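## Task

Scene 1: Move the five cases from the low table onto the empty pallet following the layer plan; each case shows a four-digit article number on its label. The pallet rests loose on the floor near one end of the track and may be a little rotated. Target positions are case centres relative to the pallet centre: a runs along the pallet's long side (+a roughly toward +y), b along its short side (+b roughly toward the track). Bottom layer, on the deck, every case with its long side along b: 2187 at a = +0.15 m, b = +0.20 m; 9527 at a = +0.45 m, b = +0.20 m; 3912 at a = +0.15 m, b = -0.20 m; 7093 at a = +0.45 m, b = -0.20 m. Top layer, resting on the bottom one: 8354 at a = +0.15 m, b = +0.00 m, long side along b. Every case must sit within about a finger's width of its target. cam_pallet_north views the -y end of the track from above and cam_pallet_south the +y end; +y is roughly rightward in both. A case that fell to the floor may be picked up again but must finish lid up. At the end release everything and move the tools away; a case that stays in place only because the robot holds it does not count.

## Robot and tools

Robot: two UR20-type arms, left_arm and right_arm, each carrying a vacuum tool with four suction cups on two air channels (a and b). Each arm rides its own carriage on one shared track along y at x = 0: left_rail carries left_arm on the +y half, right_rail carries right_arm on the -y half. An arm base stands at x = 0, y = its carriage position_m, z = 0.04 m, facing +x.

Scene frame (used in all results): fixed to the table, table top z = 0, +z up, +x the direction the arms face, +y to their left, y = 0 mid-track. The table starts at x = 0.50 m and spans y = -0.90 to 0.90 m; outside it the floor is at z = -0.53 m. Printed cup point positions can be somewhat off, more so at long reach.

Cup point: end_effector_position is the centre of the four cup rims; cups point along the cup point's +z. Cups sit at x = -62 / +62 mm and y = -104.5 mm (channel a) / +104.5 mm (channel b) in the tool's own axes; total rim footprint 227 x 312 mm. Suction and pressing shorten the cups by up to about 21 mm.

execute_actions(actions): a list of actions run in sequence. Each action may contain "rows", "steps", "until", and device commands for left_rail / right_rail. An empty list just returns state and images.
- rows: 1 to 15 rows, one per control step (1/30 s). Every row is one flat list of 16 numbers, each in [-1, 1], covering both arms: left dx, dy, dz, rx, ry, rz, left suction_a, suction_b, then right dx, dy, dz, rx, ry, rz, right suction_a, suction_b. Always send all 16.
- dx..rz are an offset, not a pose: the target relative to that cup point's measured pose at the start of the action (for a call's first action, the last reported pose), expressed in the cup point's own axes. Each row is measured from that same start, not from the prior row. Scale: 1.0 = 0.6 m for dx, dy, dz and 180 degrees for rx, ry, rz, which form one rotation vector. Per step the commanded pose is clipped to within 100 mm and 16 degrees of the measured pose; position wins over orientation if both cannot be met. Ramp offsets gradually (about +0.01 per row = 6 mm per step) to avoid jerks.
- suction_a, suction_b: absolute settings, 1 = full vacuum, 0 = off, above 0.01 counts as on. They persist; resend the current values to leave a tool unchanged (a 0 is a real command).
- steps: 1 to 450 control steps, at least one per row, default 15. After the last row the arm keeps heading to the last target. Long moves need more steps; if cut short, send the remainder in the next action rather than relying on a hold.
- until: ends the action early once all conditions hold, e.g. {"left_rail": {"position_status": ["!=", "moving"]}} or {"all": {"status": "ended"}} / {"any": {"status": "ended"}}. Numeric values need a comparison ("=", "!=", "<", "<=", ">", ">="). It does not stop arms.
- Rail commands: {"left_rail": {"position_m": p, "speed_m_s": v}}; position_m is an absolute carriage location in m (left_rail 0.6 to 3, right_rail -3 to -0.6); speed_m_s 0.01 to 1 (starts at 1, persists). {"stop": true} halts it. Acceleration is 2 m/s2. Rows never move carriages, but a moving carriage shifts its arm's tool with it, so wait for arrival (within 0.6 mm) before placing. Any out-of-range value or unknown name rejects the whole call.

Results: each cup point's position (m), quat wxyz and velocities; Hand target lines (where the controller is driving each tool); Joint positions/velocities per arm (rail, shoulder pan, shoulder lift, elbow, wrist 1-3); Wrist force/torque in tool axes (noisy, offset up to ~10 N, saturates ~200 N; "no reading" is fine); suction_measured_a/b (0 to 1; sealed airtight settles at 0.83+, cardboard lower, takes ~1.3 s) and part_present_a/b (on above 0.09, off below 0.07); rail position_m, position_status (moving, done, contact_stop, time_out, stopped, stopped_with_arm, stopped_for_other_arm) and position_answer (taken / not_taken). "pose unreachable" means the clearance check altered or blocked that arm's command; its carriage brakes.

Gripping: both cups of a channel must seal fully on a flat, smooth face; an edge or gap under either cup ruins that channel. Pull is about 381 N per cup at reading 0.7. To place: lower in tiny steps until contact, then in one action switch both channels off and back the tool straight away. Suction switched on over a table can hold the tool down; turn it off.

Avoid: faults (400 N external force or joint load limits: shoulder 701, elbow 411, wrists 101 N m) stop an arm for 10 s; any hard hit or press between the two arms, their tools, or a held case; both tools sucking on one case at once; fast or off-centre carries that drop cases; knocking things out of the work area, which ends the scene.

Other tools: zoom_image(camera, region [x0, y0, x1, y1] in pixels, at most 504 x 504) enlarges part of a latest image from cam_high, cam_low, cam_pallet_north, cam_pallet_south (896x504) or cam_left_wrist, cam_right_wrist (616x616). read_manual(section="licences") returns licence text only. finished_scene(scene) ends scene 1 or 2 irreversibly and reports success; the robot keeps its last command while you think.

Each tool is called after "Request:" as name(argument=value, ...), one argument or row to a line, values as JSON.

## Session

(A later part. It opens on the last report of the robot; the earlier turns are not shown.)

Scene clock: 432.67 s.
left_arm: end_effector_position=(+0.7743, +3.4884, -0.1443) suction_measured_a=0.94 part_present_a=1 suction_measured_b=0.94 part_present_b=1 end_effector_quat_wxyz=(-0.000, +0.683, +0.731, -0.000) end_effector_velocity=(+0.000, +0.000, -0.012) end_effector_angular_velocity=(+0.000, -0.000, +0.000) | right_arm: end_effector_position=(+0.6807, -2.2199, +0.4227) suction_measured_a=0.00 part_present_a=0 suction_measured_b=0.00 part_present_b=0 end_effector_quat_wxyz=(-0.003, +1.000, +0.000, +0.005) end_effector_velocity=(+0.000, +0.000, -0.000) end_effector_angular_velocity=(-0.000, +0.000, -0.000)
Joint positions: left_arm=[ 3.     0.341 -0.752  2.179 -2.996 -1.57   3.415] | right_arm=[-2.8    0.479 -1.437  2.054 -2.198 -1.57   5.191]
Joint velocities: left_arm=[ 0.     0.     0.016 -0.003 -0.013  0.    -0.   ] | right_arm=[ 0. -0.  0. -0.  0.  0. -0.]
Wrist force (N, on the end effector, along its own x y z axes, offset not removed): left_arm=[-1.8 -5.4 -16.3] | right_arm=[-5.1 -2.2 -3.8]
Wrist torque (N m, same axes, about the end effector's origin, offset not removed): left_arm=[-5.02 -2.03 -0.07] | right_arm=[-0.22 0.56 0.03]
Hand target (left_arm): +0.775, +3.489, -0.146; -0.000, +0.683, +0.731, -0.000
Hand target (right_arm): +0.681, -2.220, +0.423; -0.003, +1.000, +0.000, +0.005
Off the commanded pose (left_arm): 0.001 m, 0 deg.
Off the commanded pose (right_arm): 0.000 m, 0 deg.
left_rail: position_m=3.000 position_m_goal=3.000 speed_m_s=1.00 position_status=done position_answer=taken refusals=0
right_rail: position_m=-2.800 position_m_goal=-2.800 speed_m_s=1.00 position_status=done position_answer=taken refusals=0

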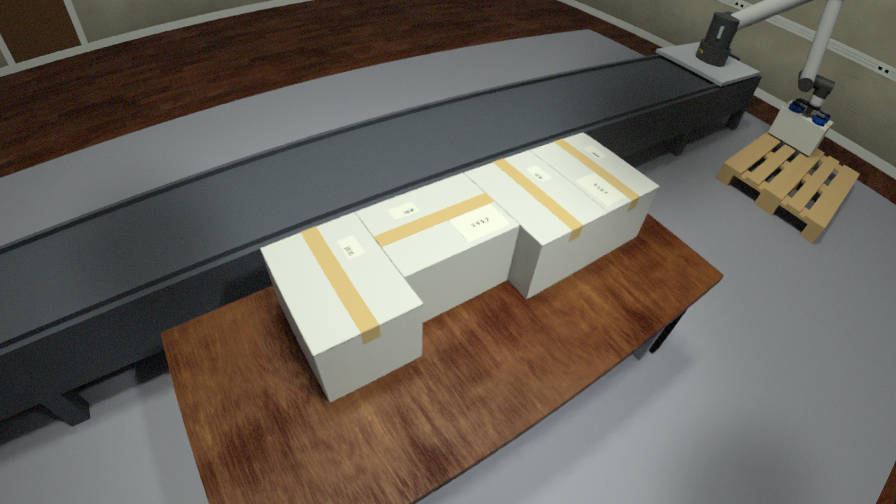

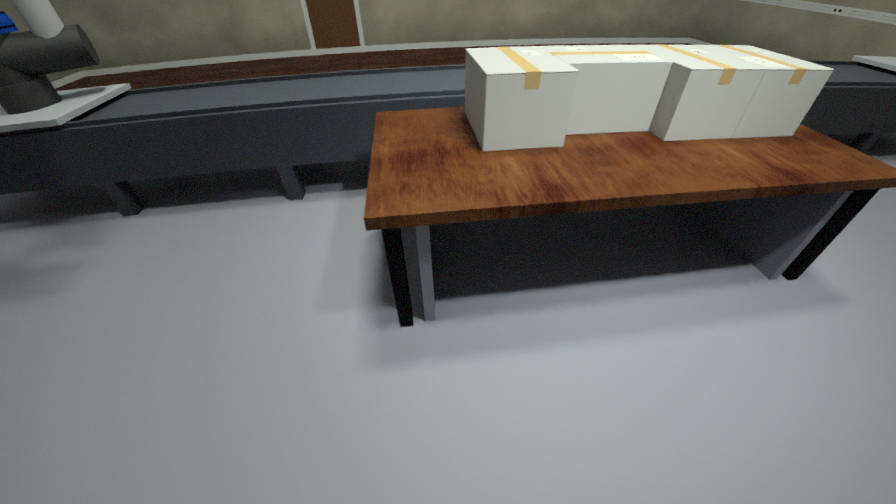

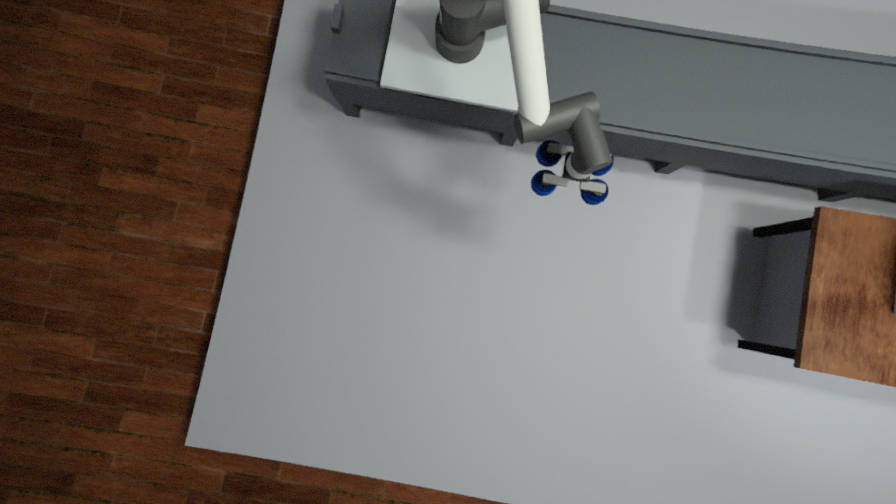

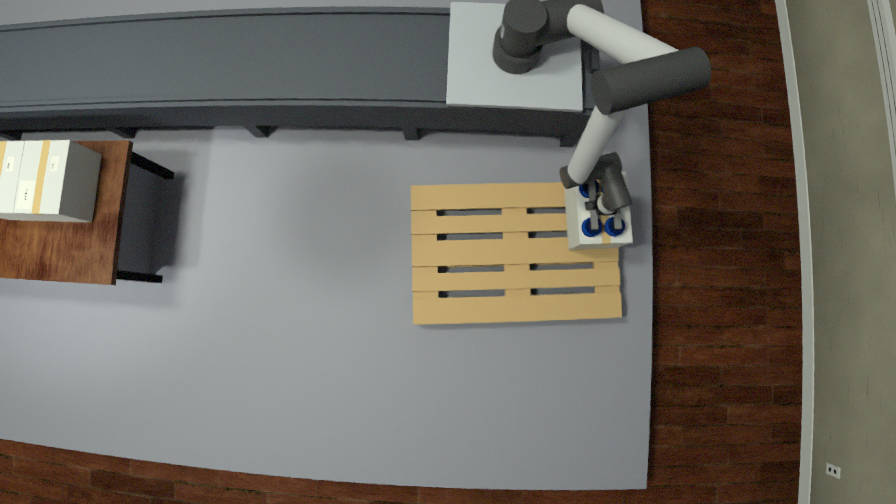

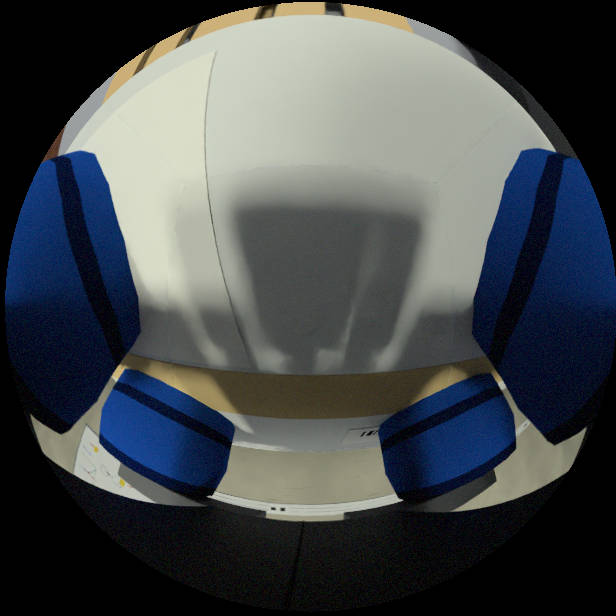

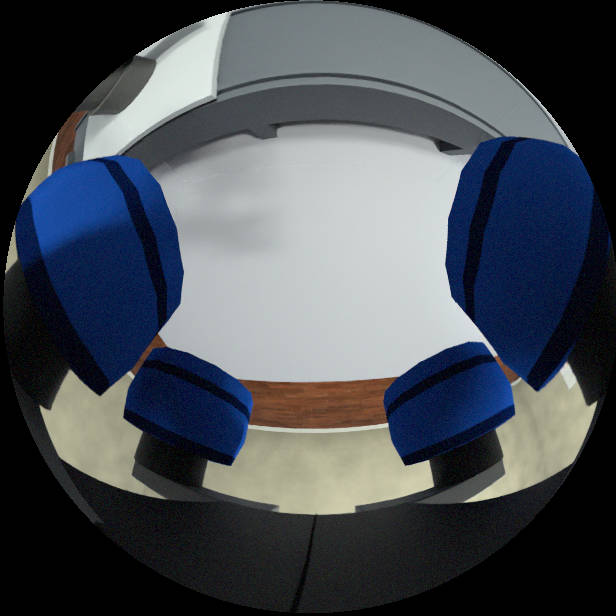

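Request:
execute_actions(
  actions=[],
)

Scene clock: 441.63 s.
left_arm: end_effector_position=(+0.7746, +3.4885, -0.1456) suction_measured_a=0.94 part_present_a=1 suction_measured_b=0.94 part_present_b=1 end_effector_quat_wxyz=(-0.000, +0.683, +0.731, -0.000) end_effector_velocity=(-0.000, -0.000, -0.000) end_effector_angular_velocity=(+0.000, +0.000, +0.000) | right_arm: end_effector_position=(+0.6807, -2.2199, +0.4227) suction_measured_a=0.00 part_present_a=0 suction_measured_b=0.00 part_present_b=0 end_effector_quat_wxyz=(-0.003, +1.000, +0.000, +0.005) end_effector_velocity=(+0.000, -0.000, -0.000) end_effector_angular_velocity=(-0.000, +0.000, -0.000)
Joint positions: left_arm=[ 3.     0.341 -0.75   2.178 -2.998 -1.57   3.415] | right_arm=[-2.8    0.479 -1.437  2.054 -2.198 -1.57   5.191]
Joint velocities: left_arm=[ 0. -0.  0. -0.  0.  0. -0.] | right_arm=[ 0. -0.  0. -0.  0. -0.  0.]
Wrist force (N, on the end effector, along its own x y z axes, offset not removed): left_arm=[1.2 1.8 -23.4] | right_arm=[-5.4 0.0 -1.5]
Wrist torque (N m, same axes, about the end effector's origin, offset not removed): left_arm=[-3.71 -2.57 -0.13] | right_arm=[0.06 0.64 -0.07]
Hand target (left_arm): +0.775, +3.489, -0.146; -0.000, +0.683, +0.731, -0.000
Hand target (right_arm): +0.681, -2.220, +0.423; -0.003, +1.000, +0.000, +0.005
Off the commanded pose (left_arm): 0.000 m, 0 deg.
Off the commanded pose (right_arm): 0.000 m, 0 deg.
left_rail: position_m=3.000 position_m_goal=3.000 speed_m_s=1.00 position_status=done position_answer=taken refusals=0
right_rail: position_m=-2.800 position_m_goal=-2.800 speed_m_s=1.00 position_status=done position_answer=taken refusals=0

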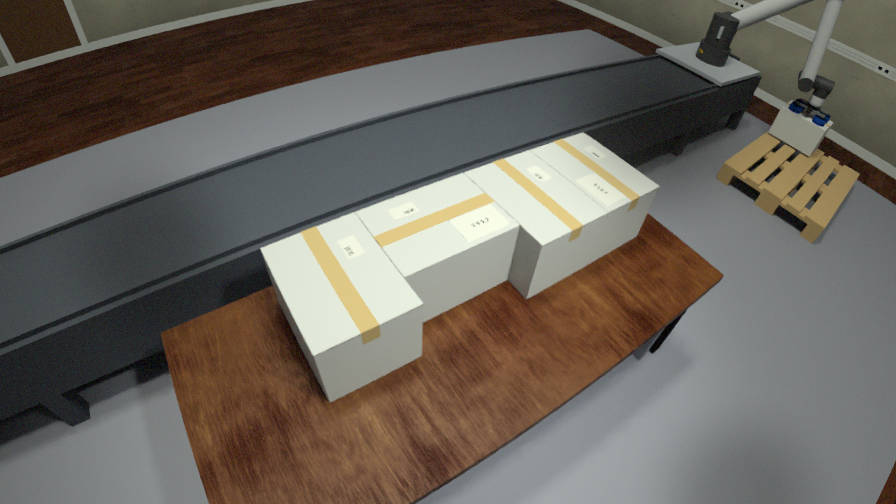

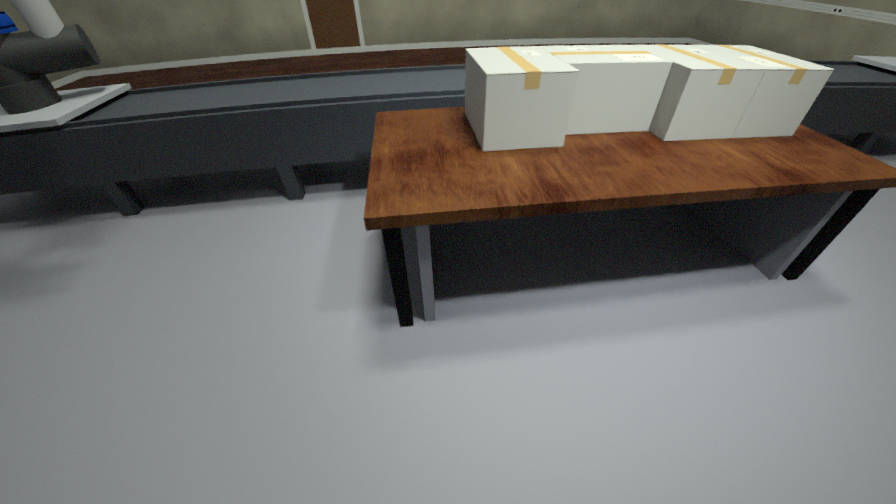

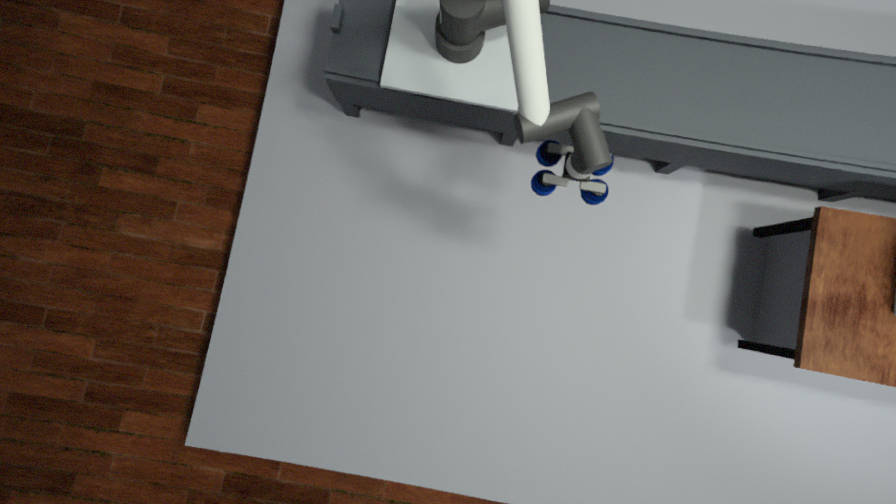

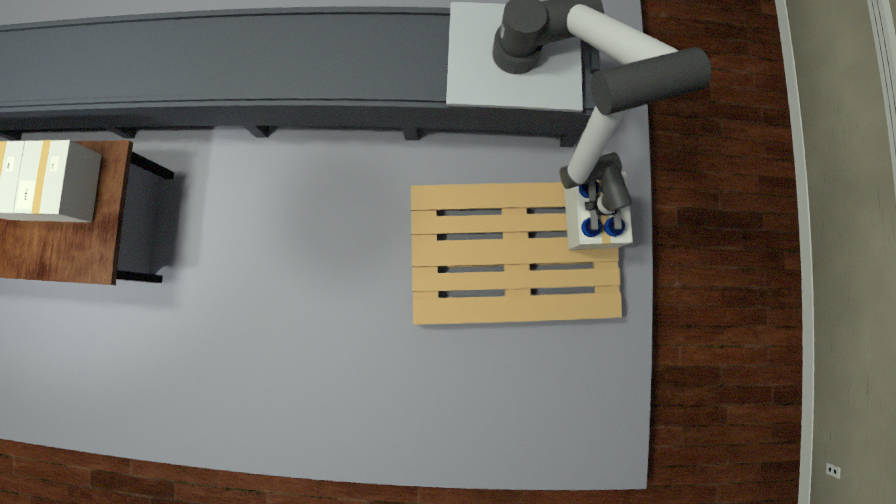

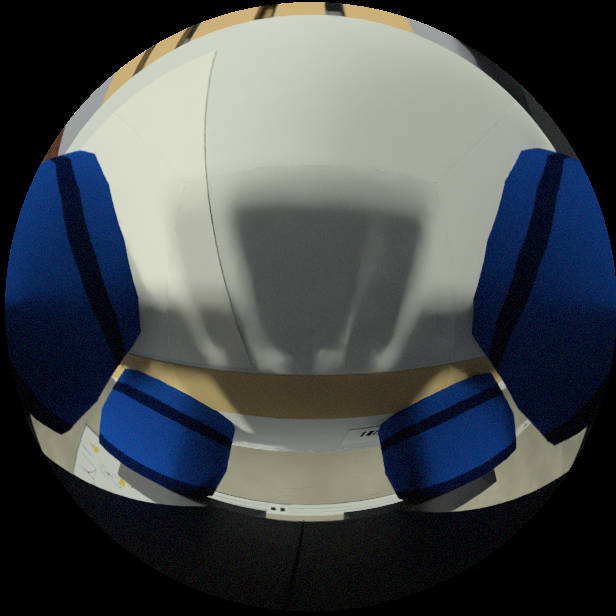

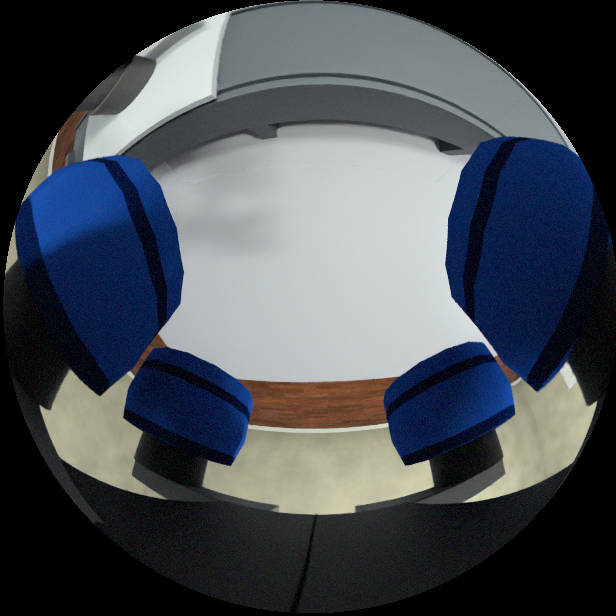

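Request:
execute_actions(
  actions=[
    {"rows": [[0,0,0.003,0,0,0,1,1,0,0,0,0,0,0,0,0],[0,0,0.006,0,0,0,1,1,0,0,0,0,0,0,0,0]], "steps": 6},
  ],
)

Scene clock: 443.90 s.
left_arm: end_effector_position=(+0.7746, +3.4885, -0.1478) suction_measured_a=0.94 part_present_a=1 suction_measured_b=0.94 part_present_b=1 end_effector_quat_wxyz=(-0.000, +0.683, +0.731, -0.000) end_effector_velocity=(-0.000, -0.000, -0.012) end_effector_angular_velocity=(-0.000, +0.000, -0.000) | right_arm: end_effector_position=(+0.6807, -2.2199, +0.4227) suction_measured_a=0.00 part_present_a=0 suction_measured_b=0.00 part_present_b=0 end_effector_quat_wxyz=(-0.003, +1.000, +0.000, +0.005) end_effector_velocity=(-0.000, -0.000, +0.000) end_effector_angular_velocity=(+0.000, -0.000, -0.000)
Joint positions: left_arm=[ 3.     0.341 -0.747  2.178 -3.    -1.57   3.415] | right_arm=[-2.8    0.479 -1.437  2.054 -2.198 -1.57   5.191]
Joint velocities: left_arm=[ 0.    -0.     0.016 -0.003 -0.013  0.     0.   ] | right_arm=[ 0.  0. -0.  0.  0. -0.  0.]
Wrist force (N, on the end effector, along its own x y z axes, offset not removed): left_arm=[4.6 -1.9 -16.2] | right_arm=[-3.0 -2.0 -1.8]
Wrist torque (N m, same axes, about the end effector's origin, offset not removed): left_arm=[-4.47 -2.90 -0.08] | right_arm=[-0.13 0.41 -0.10]
Hand target (left_arm): +0.775, +3.489, -0.149; -0.000, +0.683, +0.731, -0.000
Hand target (right_arm): +0.681, -2.220, +0.423; -0.003, +1.000, +0.000, +0.005
Off the commanded pose (left_arm): 0.001 m, 0 deg.
Off the commanded pose (right_arm): 0.000 m, 0 deg.
left_rail: position_m=3.000 position_m_goal=3.000 speed_m_s=1.00 position_status=done position_answer=taken refusals=0
right_rail: position_m=-2.800 position_m_goal=-2.800 speed_m_s=1.00 position_status=done position_answer=taken refusals=0

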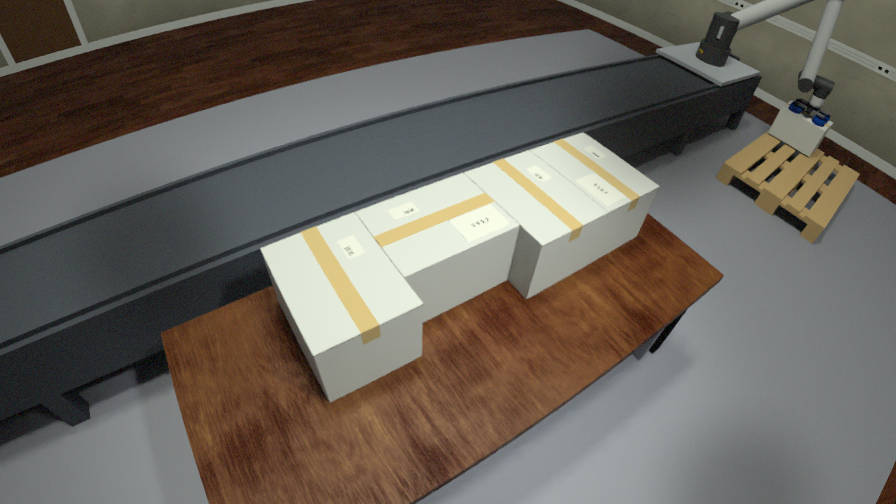

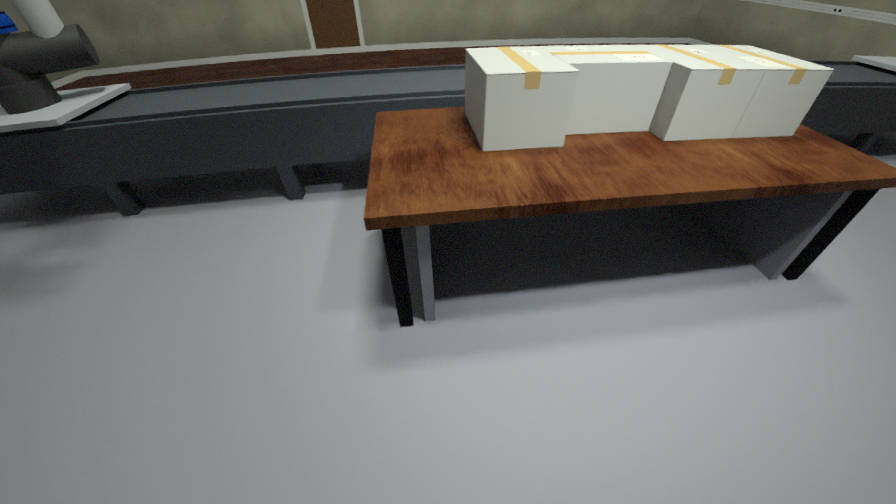

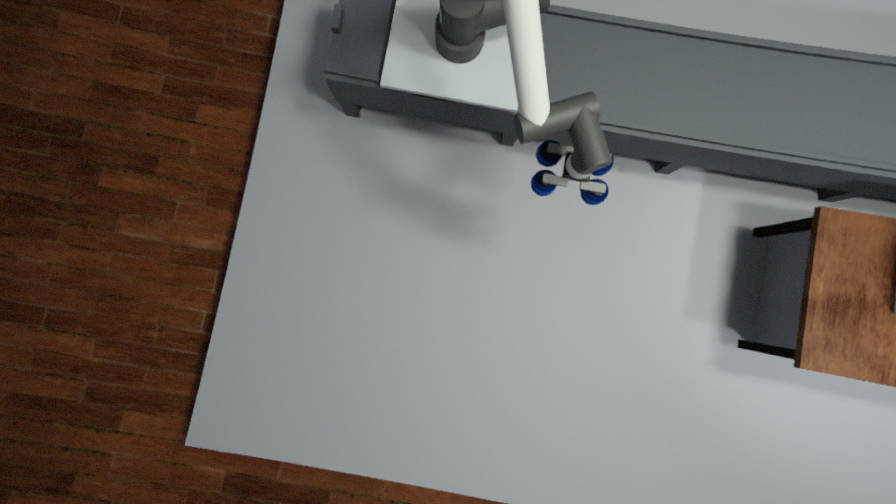

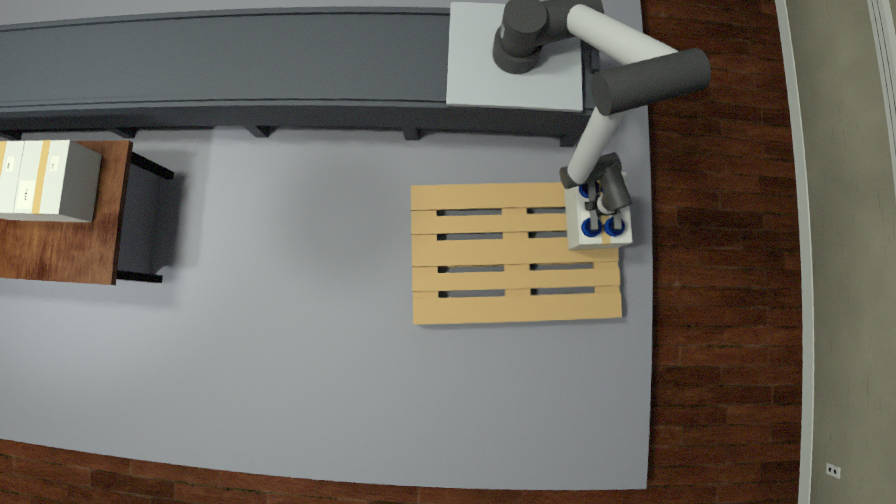

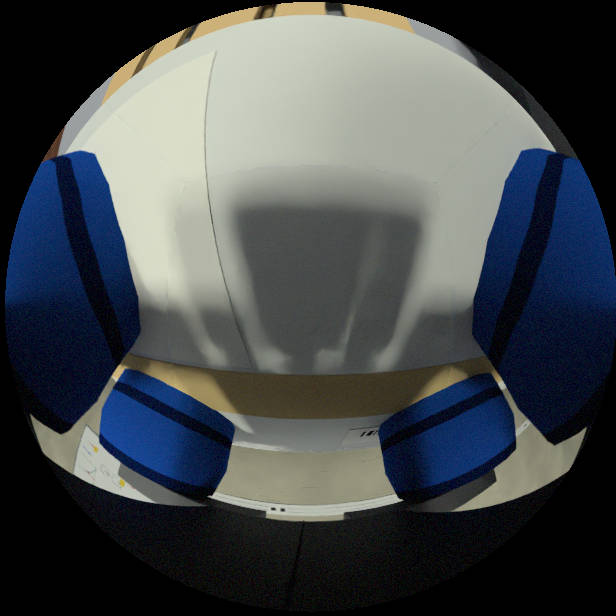

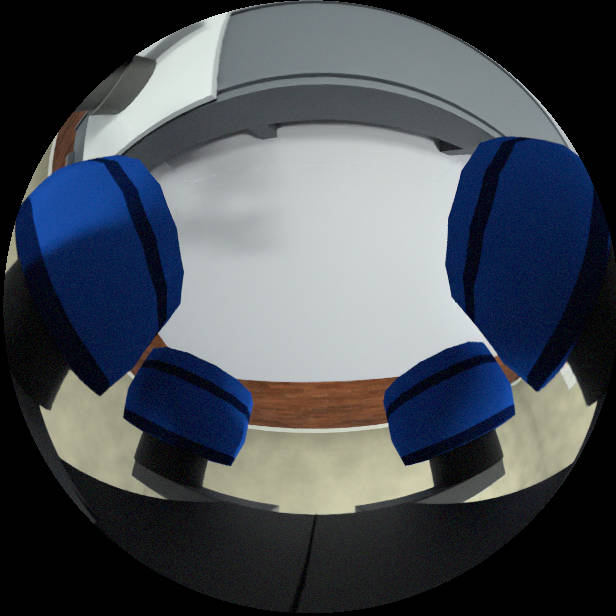

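Request:
execute_actions(
  actions=[
    {"rows": [[0,0,0.003,0,0,0,1,1,0,0,0,0,0,0,0,0],[0,0,0.005,0,0,0,1,1,0,0,0,0,0,0,0,0]], "steps": 8},
  ],
)

Scene clock: 445.47 s.
left_arm: end_effector_position=(+0.7746, +3.4885, -0.1504) suction_measured_a=0.94 part_present_a=1 suction_measured_b=0.94 part_present_b=1 end_effector_quat_wxyz=(-0.000, +0.683, +0.731, -0.000) end_effector_velocity=(-0.000, -0.000, -0.003) end_effector_angular_velocity=(-0.000, +0.000, +0.000) | right_arm: end_effector_position=(+0.6807, -2.2199, +0.4227) suction_measured_a=0.00 part_present_a=0 suction_measured_b=0.00 part_present_b=0 end_effector_quat_wxyz=(-0.003, +1.000, +0.000, +0.005) end_effector_velocity=(-0.000, +0.000, -0.000) end_effector_angular_velocity=(-0.000, +0.000, +0.000)
Joint positions: left_arm=[ 3.     0.341 -0.744  2.177 -3.003 -1.57   3.415] | right_arm=[-2.8    0.479 -1.437  2.054 -2.198 -1.57   5.191]
Joint velocities: left_arm=[ 0.     0.     0.005 -0.001 -0.004 -0.    -0.   ] | right_arm=[ 0.  0.  0. -0.  0.  0.  0.]
Wrist force (N, on the end effector, along its own x y z axes, offset not removed): left_arm=[6.5 -2.0 -18.9] | right_arm=[-3.6 -2.0 -2.1]
Wrist torque (N m, same axes, about the end effector's origin, offset not removed): left_arm=[-4.21 -3.39 0.06] | right_arm=[-0.17 0.46 -0.19]
Hand target (left_arm): +0.775, +3.489, -0.151; -0.000, +0.683, +0.731, -0.000
Hand target (right_arm): +0.681, -2.220, +0.423; -0.003, +1.000, +0.000, +0.005
Off the commanded pose (left_arm): 0.000 m, 0 deg.
Off the commanded pose (right_arm): 0.000 m, 0 deg.
left_rail: position_m=3.000 position_m_goal=3.000 speed_m_s=1.00 position_status=done position_answer=taken refusals=0
right_rail: position_m=-2.800 position_m_goal=-2.800 speed_m_s=1.00 position_status=done position_answer=taken refusals=0

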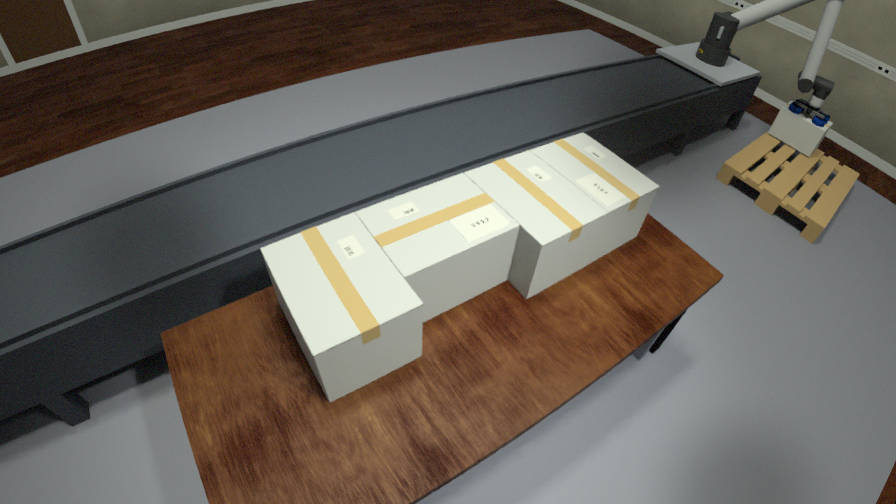

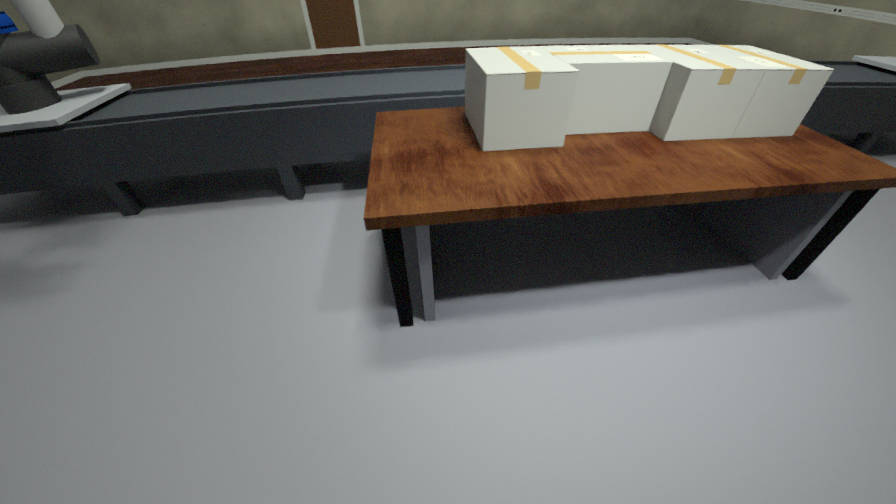

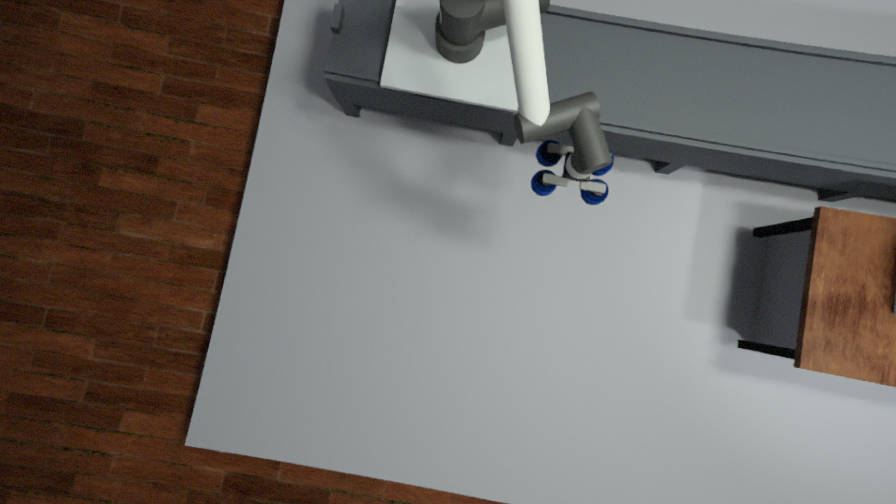

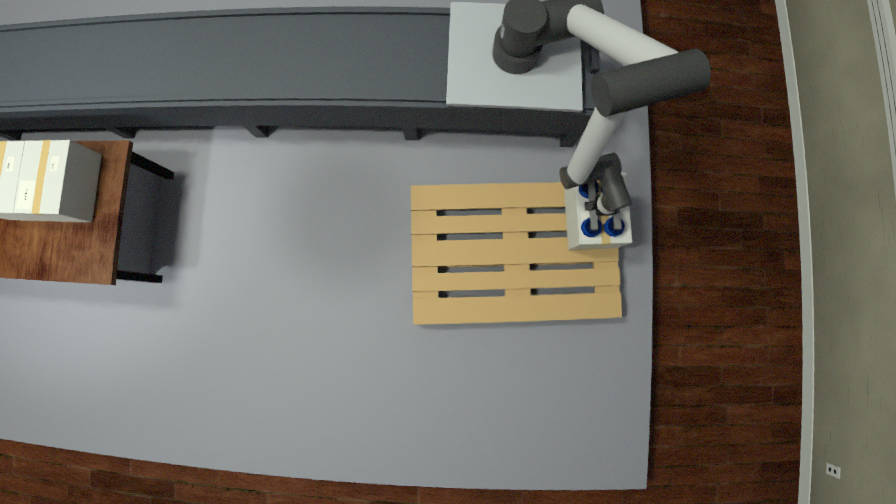

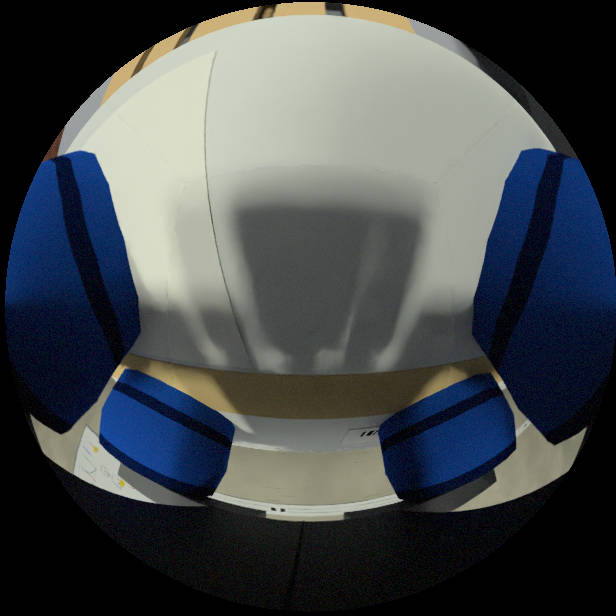

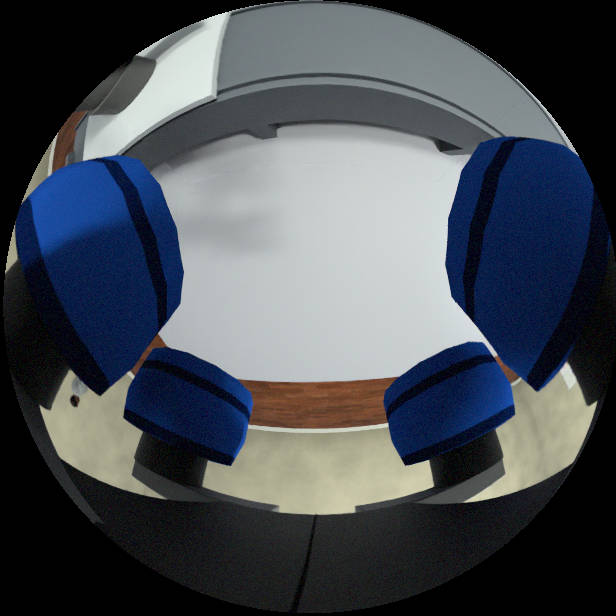

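Request:
zoom_image(
  camera="cam_high",
  region=[750, 90, 850, 170],
)

Request:
execute_actions(
  actions=[
    {"rows": [[0,0,0.003,0,0,0,1,1,0,0,0,0,0,0,0,0],[0,0,0.006,0,0,0,1,1,0,0,0,0,0,0,0,0]], "steps": 8},
  ],
)

Region (750, 90, 850, 170) of cam_high's 896x504 image, scaled by 5.040, with more detail than that image has; it fills the top 403 rows of this view, and the rest is white.

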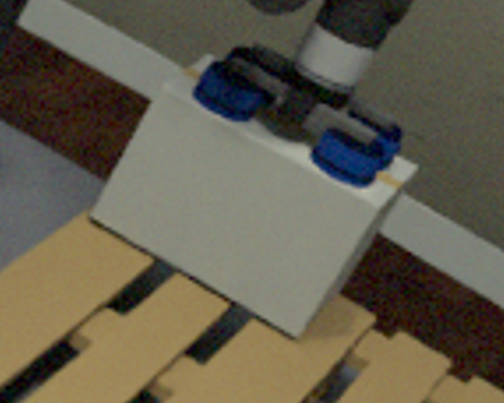

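Scene clock: 447.37 s.
left_arm: end_effector_position=(+0.7746, +3.4885, -0.1533) suction_measured_a=0.94 part_present_a=1 suction_measured_b=0.94 part_present_b=1 end_effector_quat_wxyz=(-0.000, +0.683, +0.731, -0.000) end_effector_velocity=(-0.000, -0.000, -0.006) end_effector_angular_velocity=(-0.000, +0.000, -0.000) | right_arm: end_effector_position=(+0.6807, -2.2199, +0.4227) suction_measured_a=0.00 part_present_a=0 suction_measured_b=0.00 part_present_b=0 end_effector_quat_wxyz=(-0.003, +1.000, +0.000, +0.005) end_effector_velocity=(+0.000, +0.000, -0.000) end_effector_angular_velocity=(-0.000, +0.000, +0.000)
Joint positions: left_arm=[ 3.     0.341 -0.74   2.176 -3.007 -1.57   3.415] | right_arm=[-2.8    0.479 -1.437  2.054 -2.198 -1.57   5.191]
Joint velocities: left_arm=[ 0.    -0.     0.009 -0.002 -0.007 -0.     0.   ] | right_arm=[ 0.  0.  0.  0. -0.  0. -0.]
Wrist force (N, on the end effector, along its own x y z axes, offset not removed): left_arm=[3.4 3.0 -15.4] | right_arm=[-4.0 -4.1 -4.2]
Wrist torque (N m, same axes, about the end effector's origin, offset not removed): left_arm=[-3.51 -2.99 -0.08] | right_arm=[-0.44 0.57 -0.02]
Hand target (left_arm): +0.775, +3.489, -0.154; -0.000, +0.683, +0.731, -0.000
Hand target (right_arm): +0.681, -2.220, +0.423; -0.003, +1.000, +0.000, +0.005
Off the commanded pose (left_arm): 0.001 m, 0 deg.
Off the commanded pose (right_arm): 0.000 m, 0 deg.
left_rail: position_m=3.000 position_m_goal=3.000 speed_m_s=1.00 position_status=done position_answer=taken refusals=0
right_rail: position_m=-2.800 position_m_goal=-2.800 speed_m_s=1.00 position_status=done position_answer=taken refusals=0

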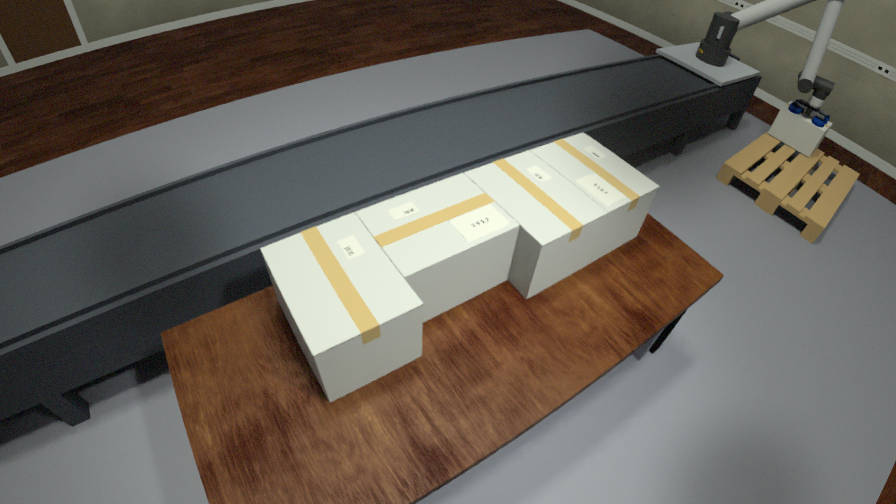

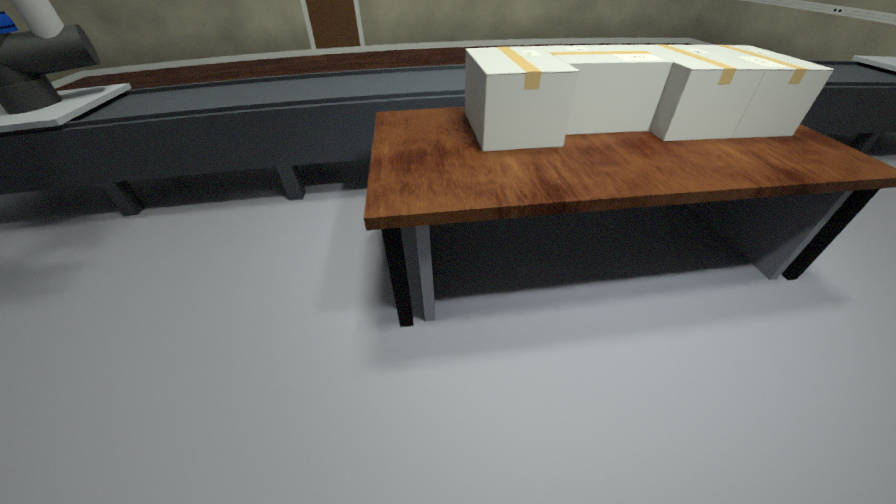

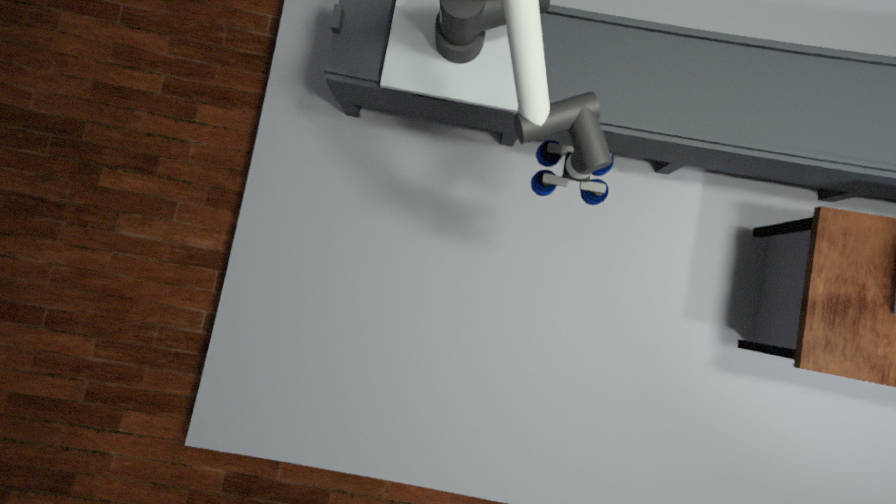

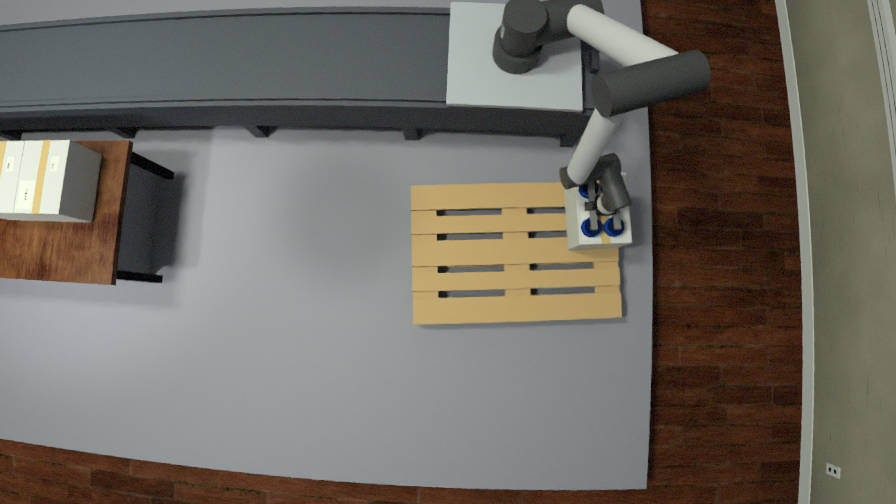

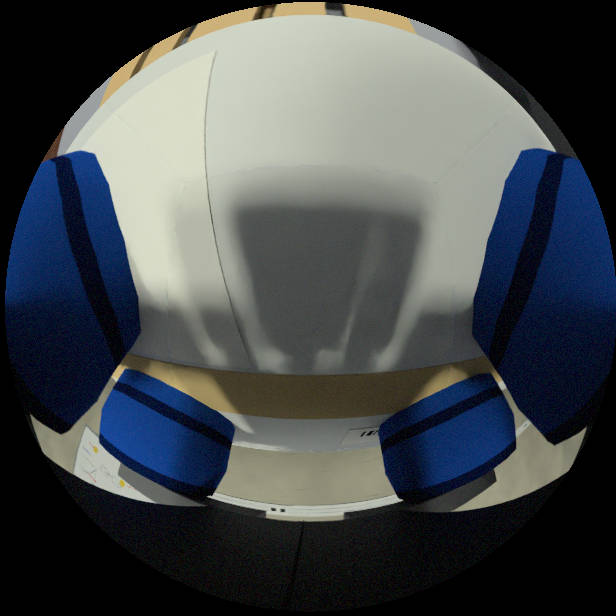

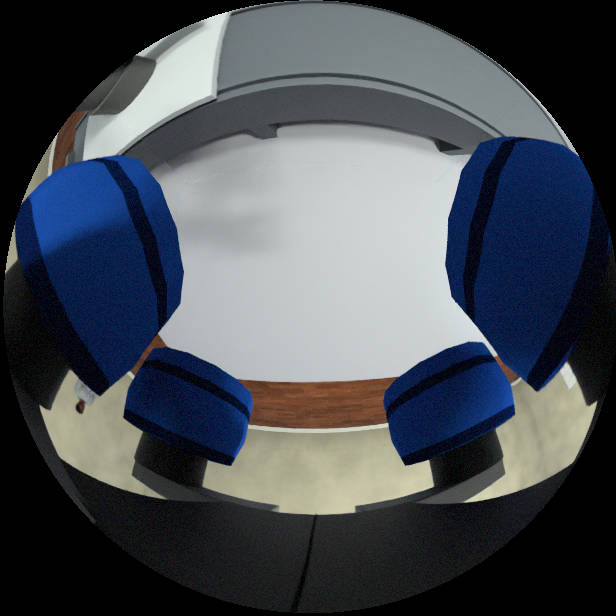

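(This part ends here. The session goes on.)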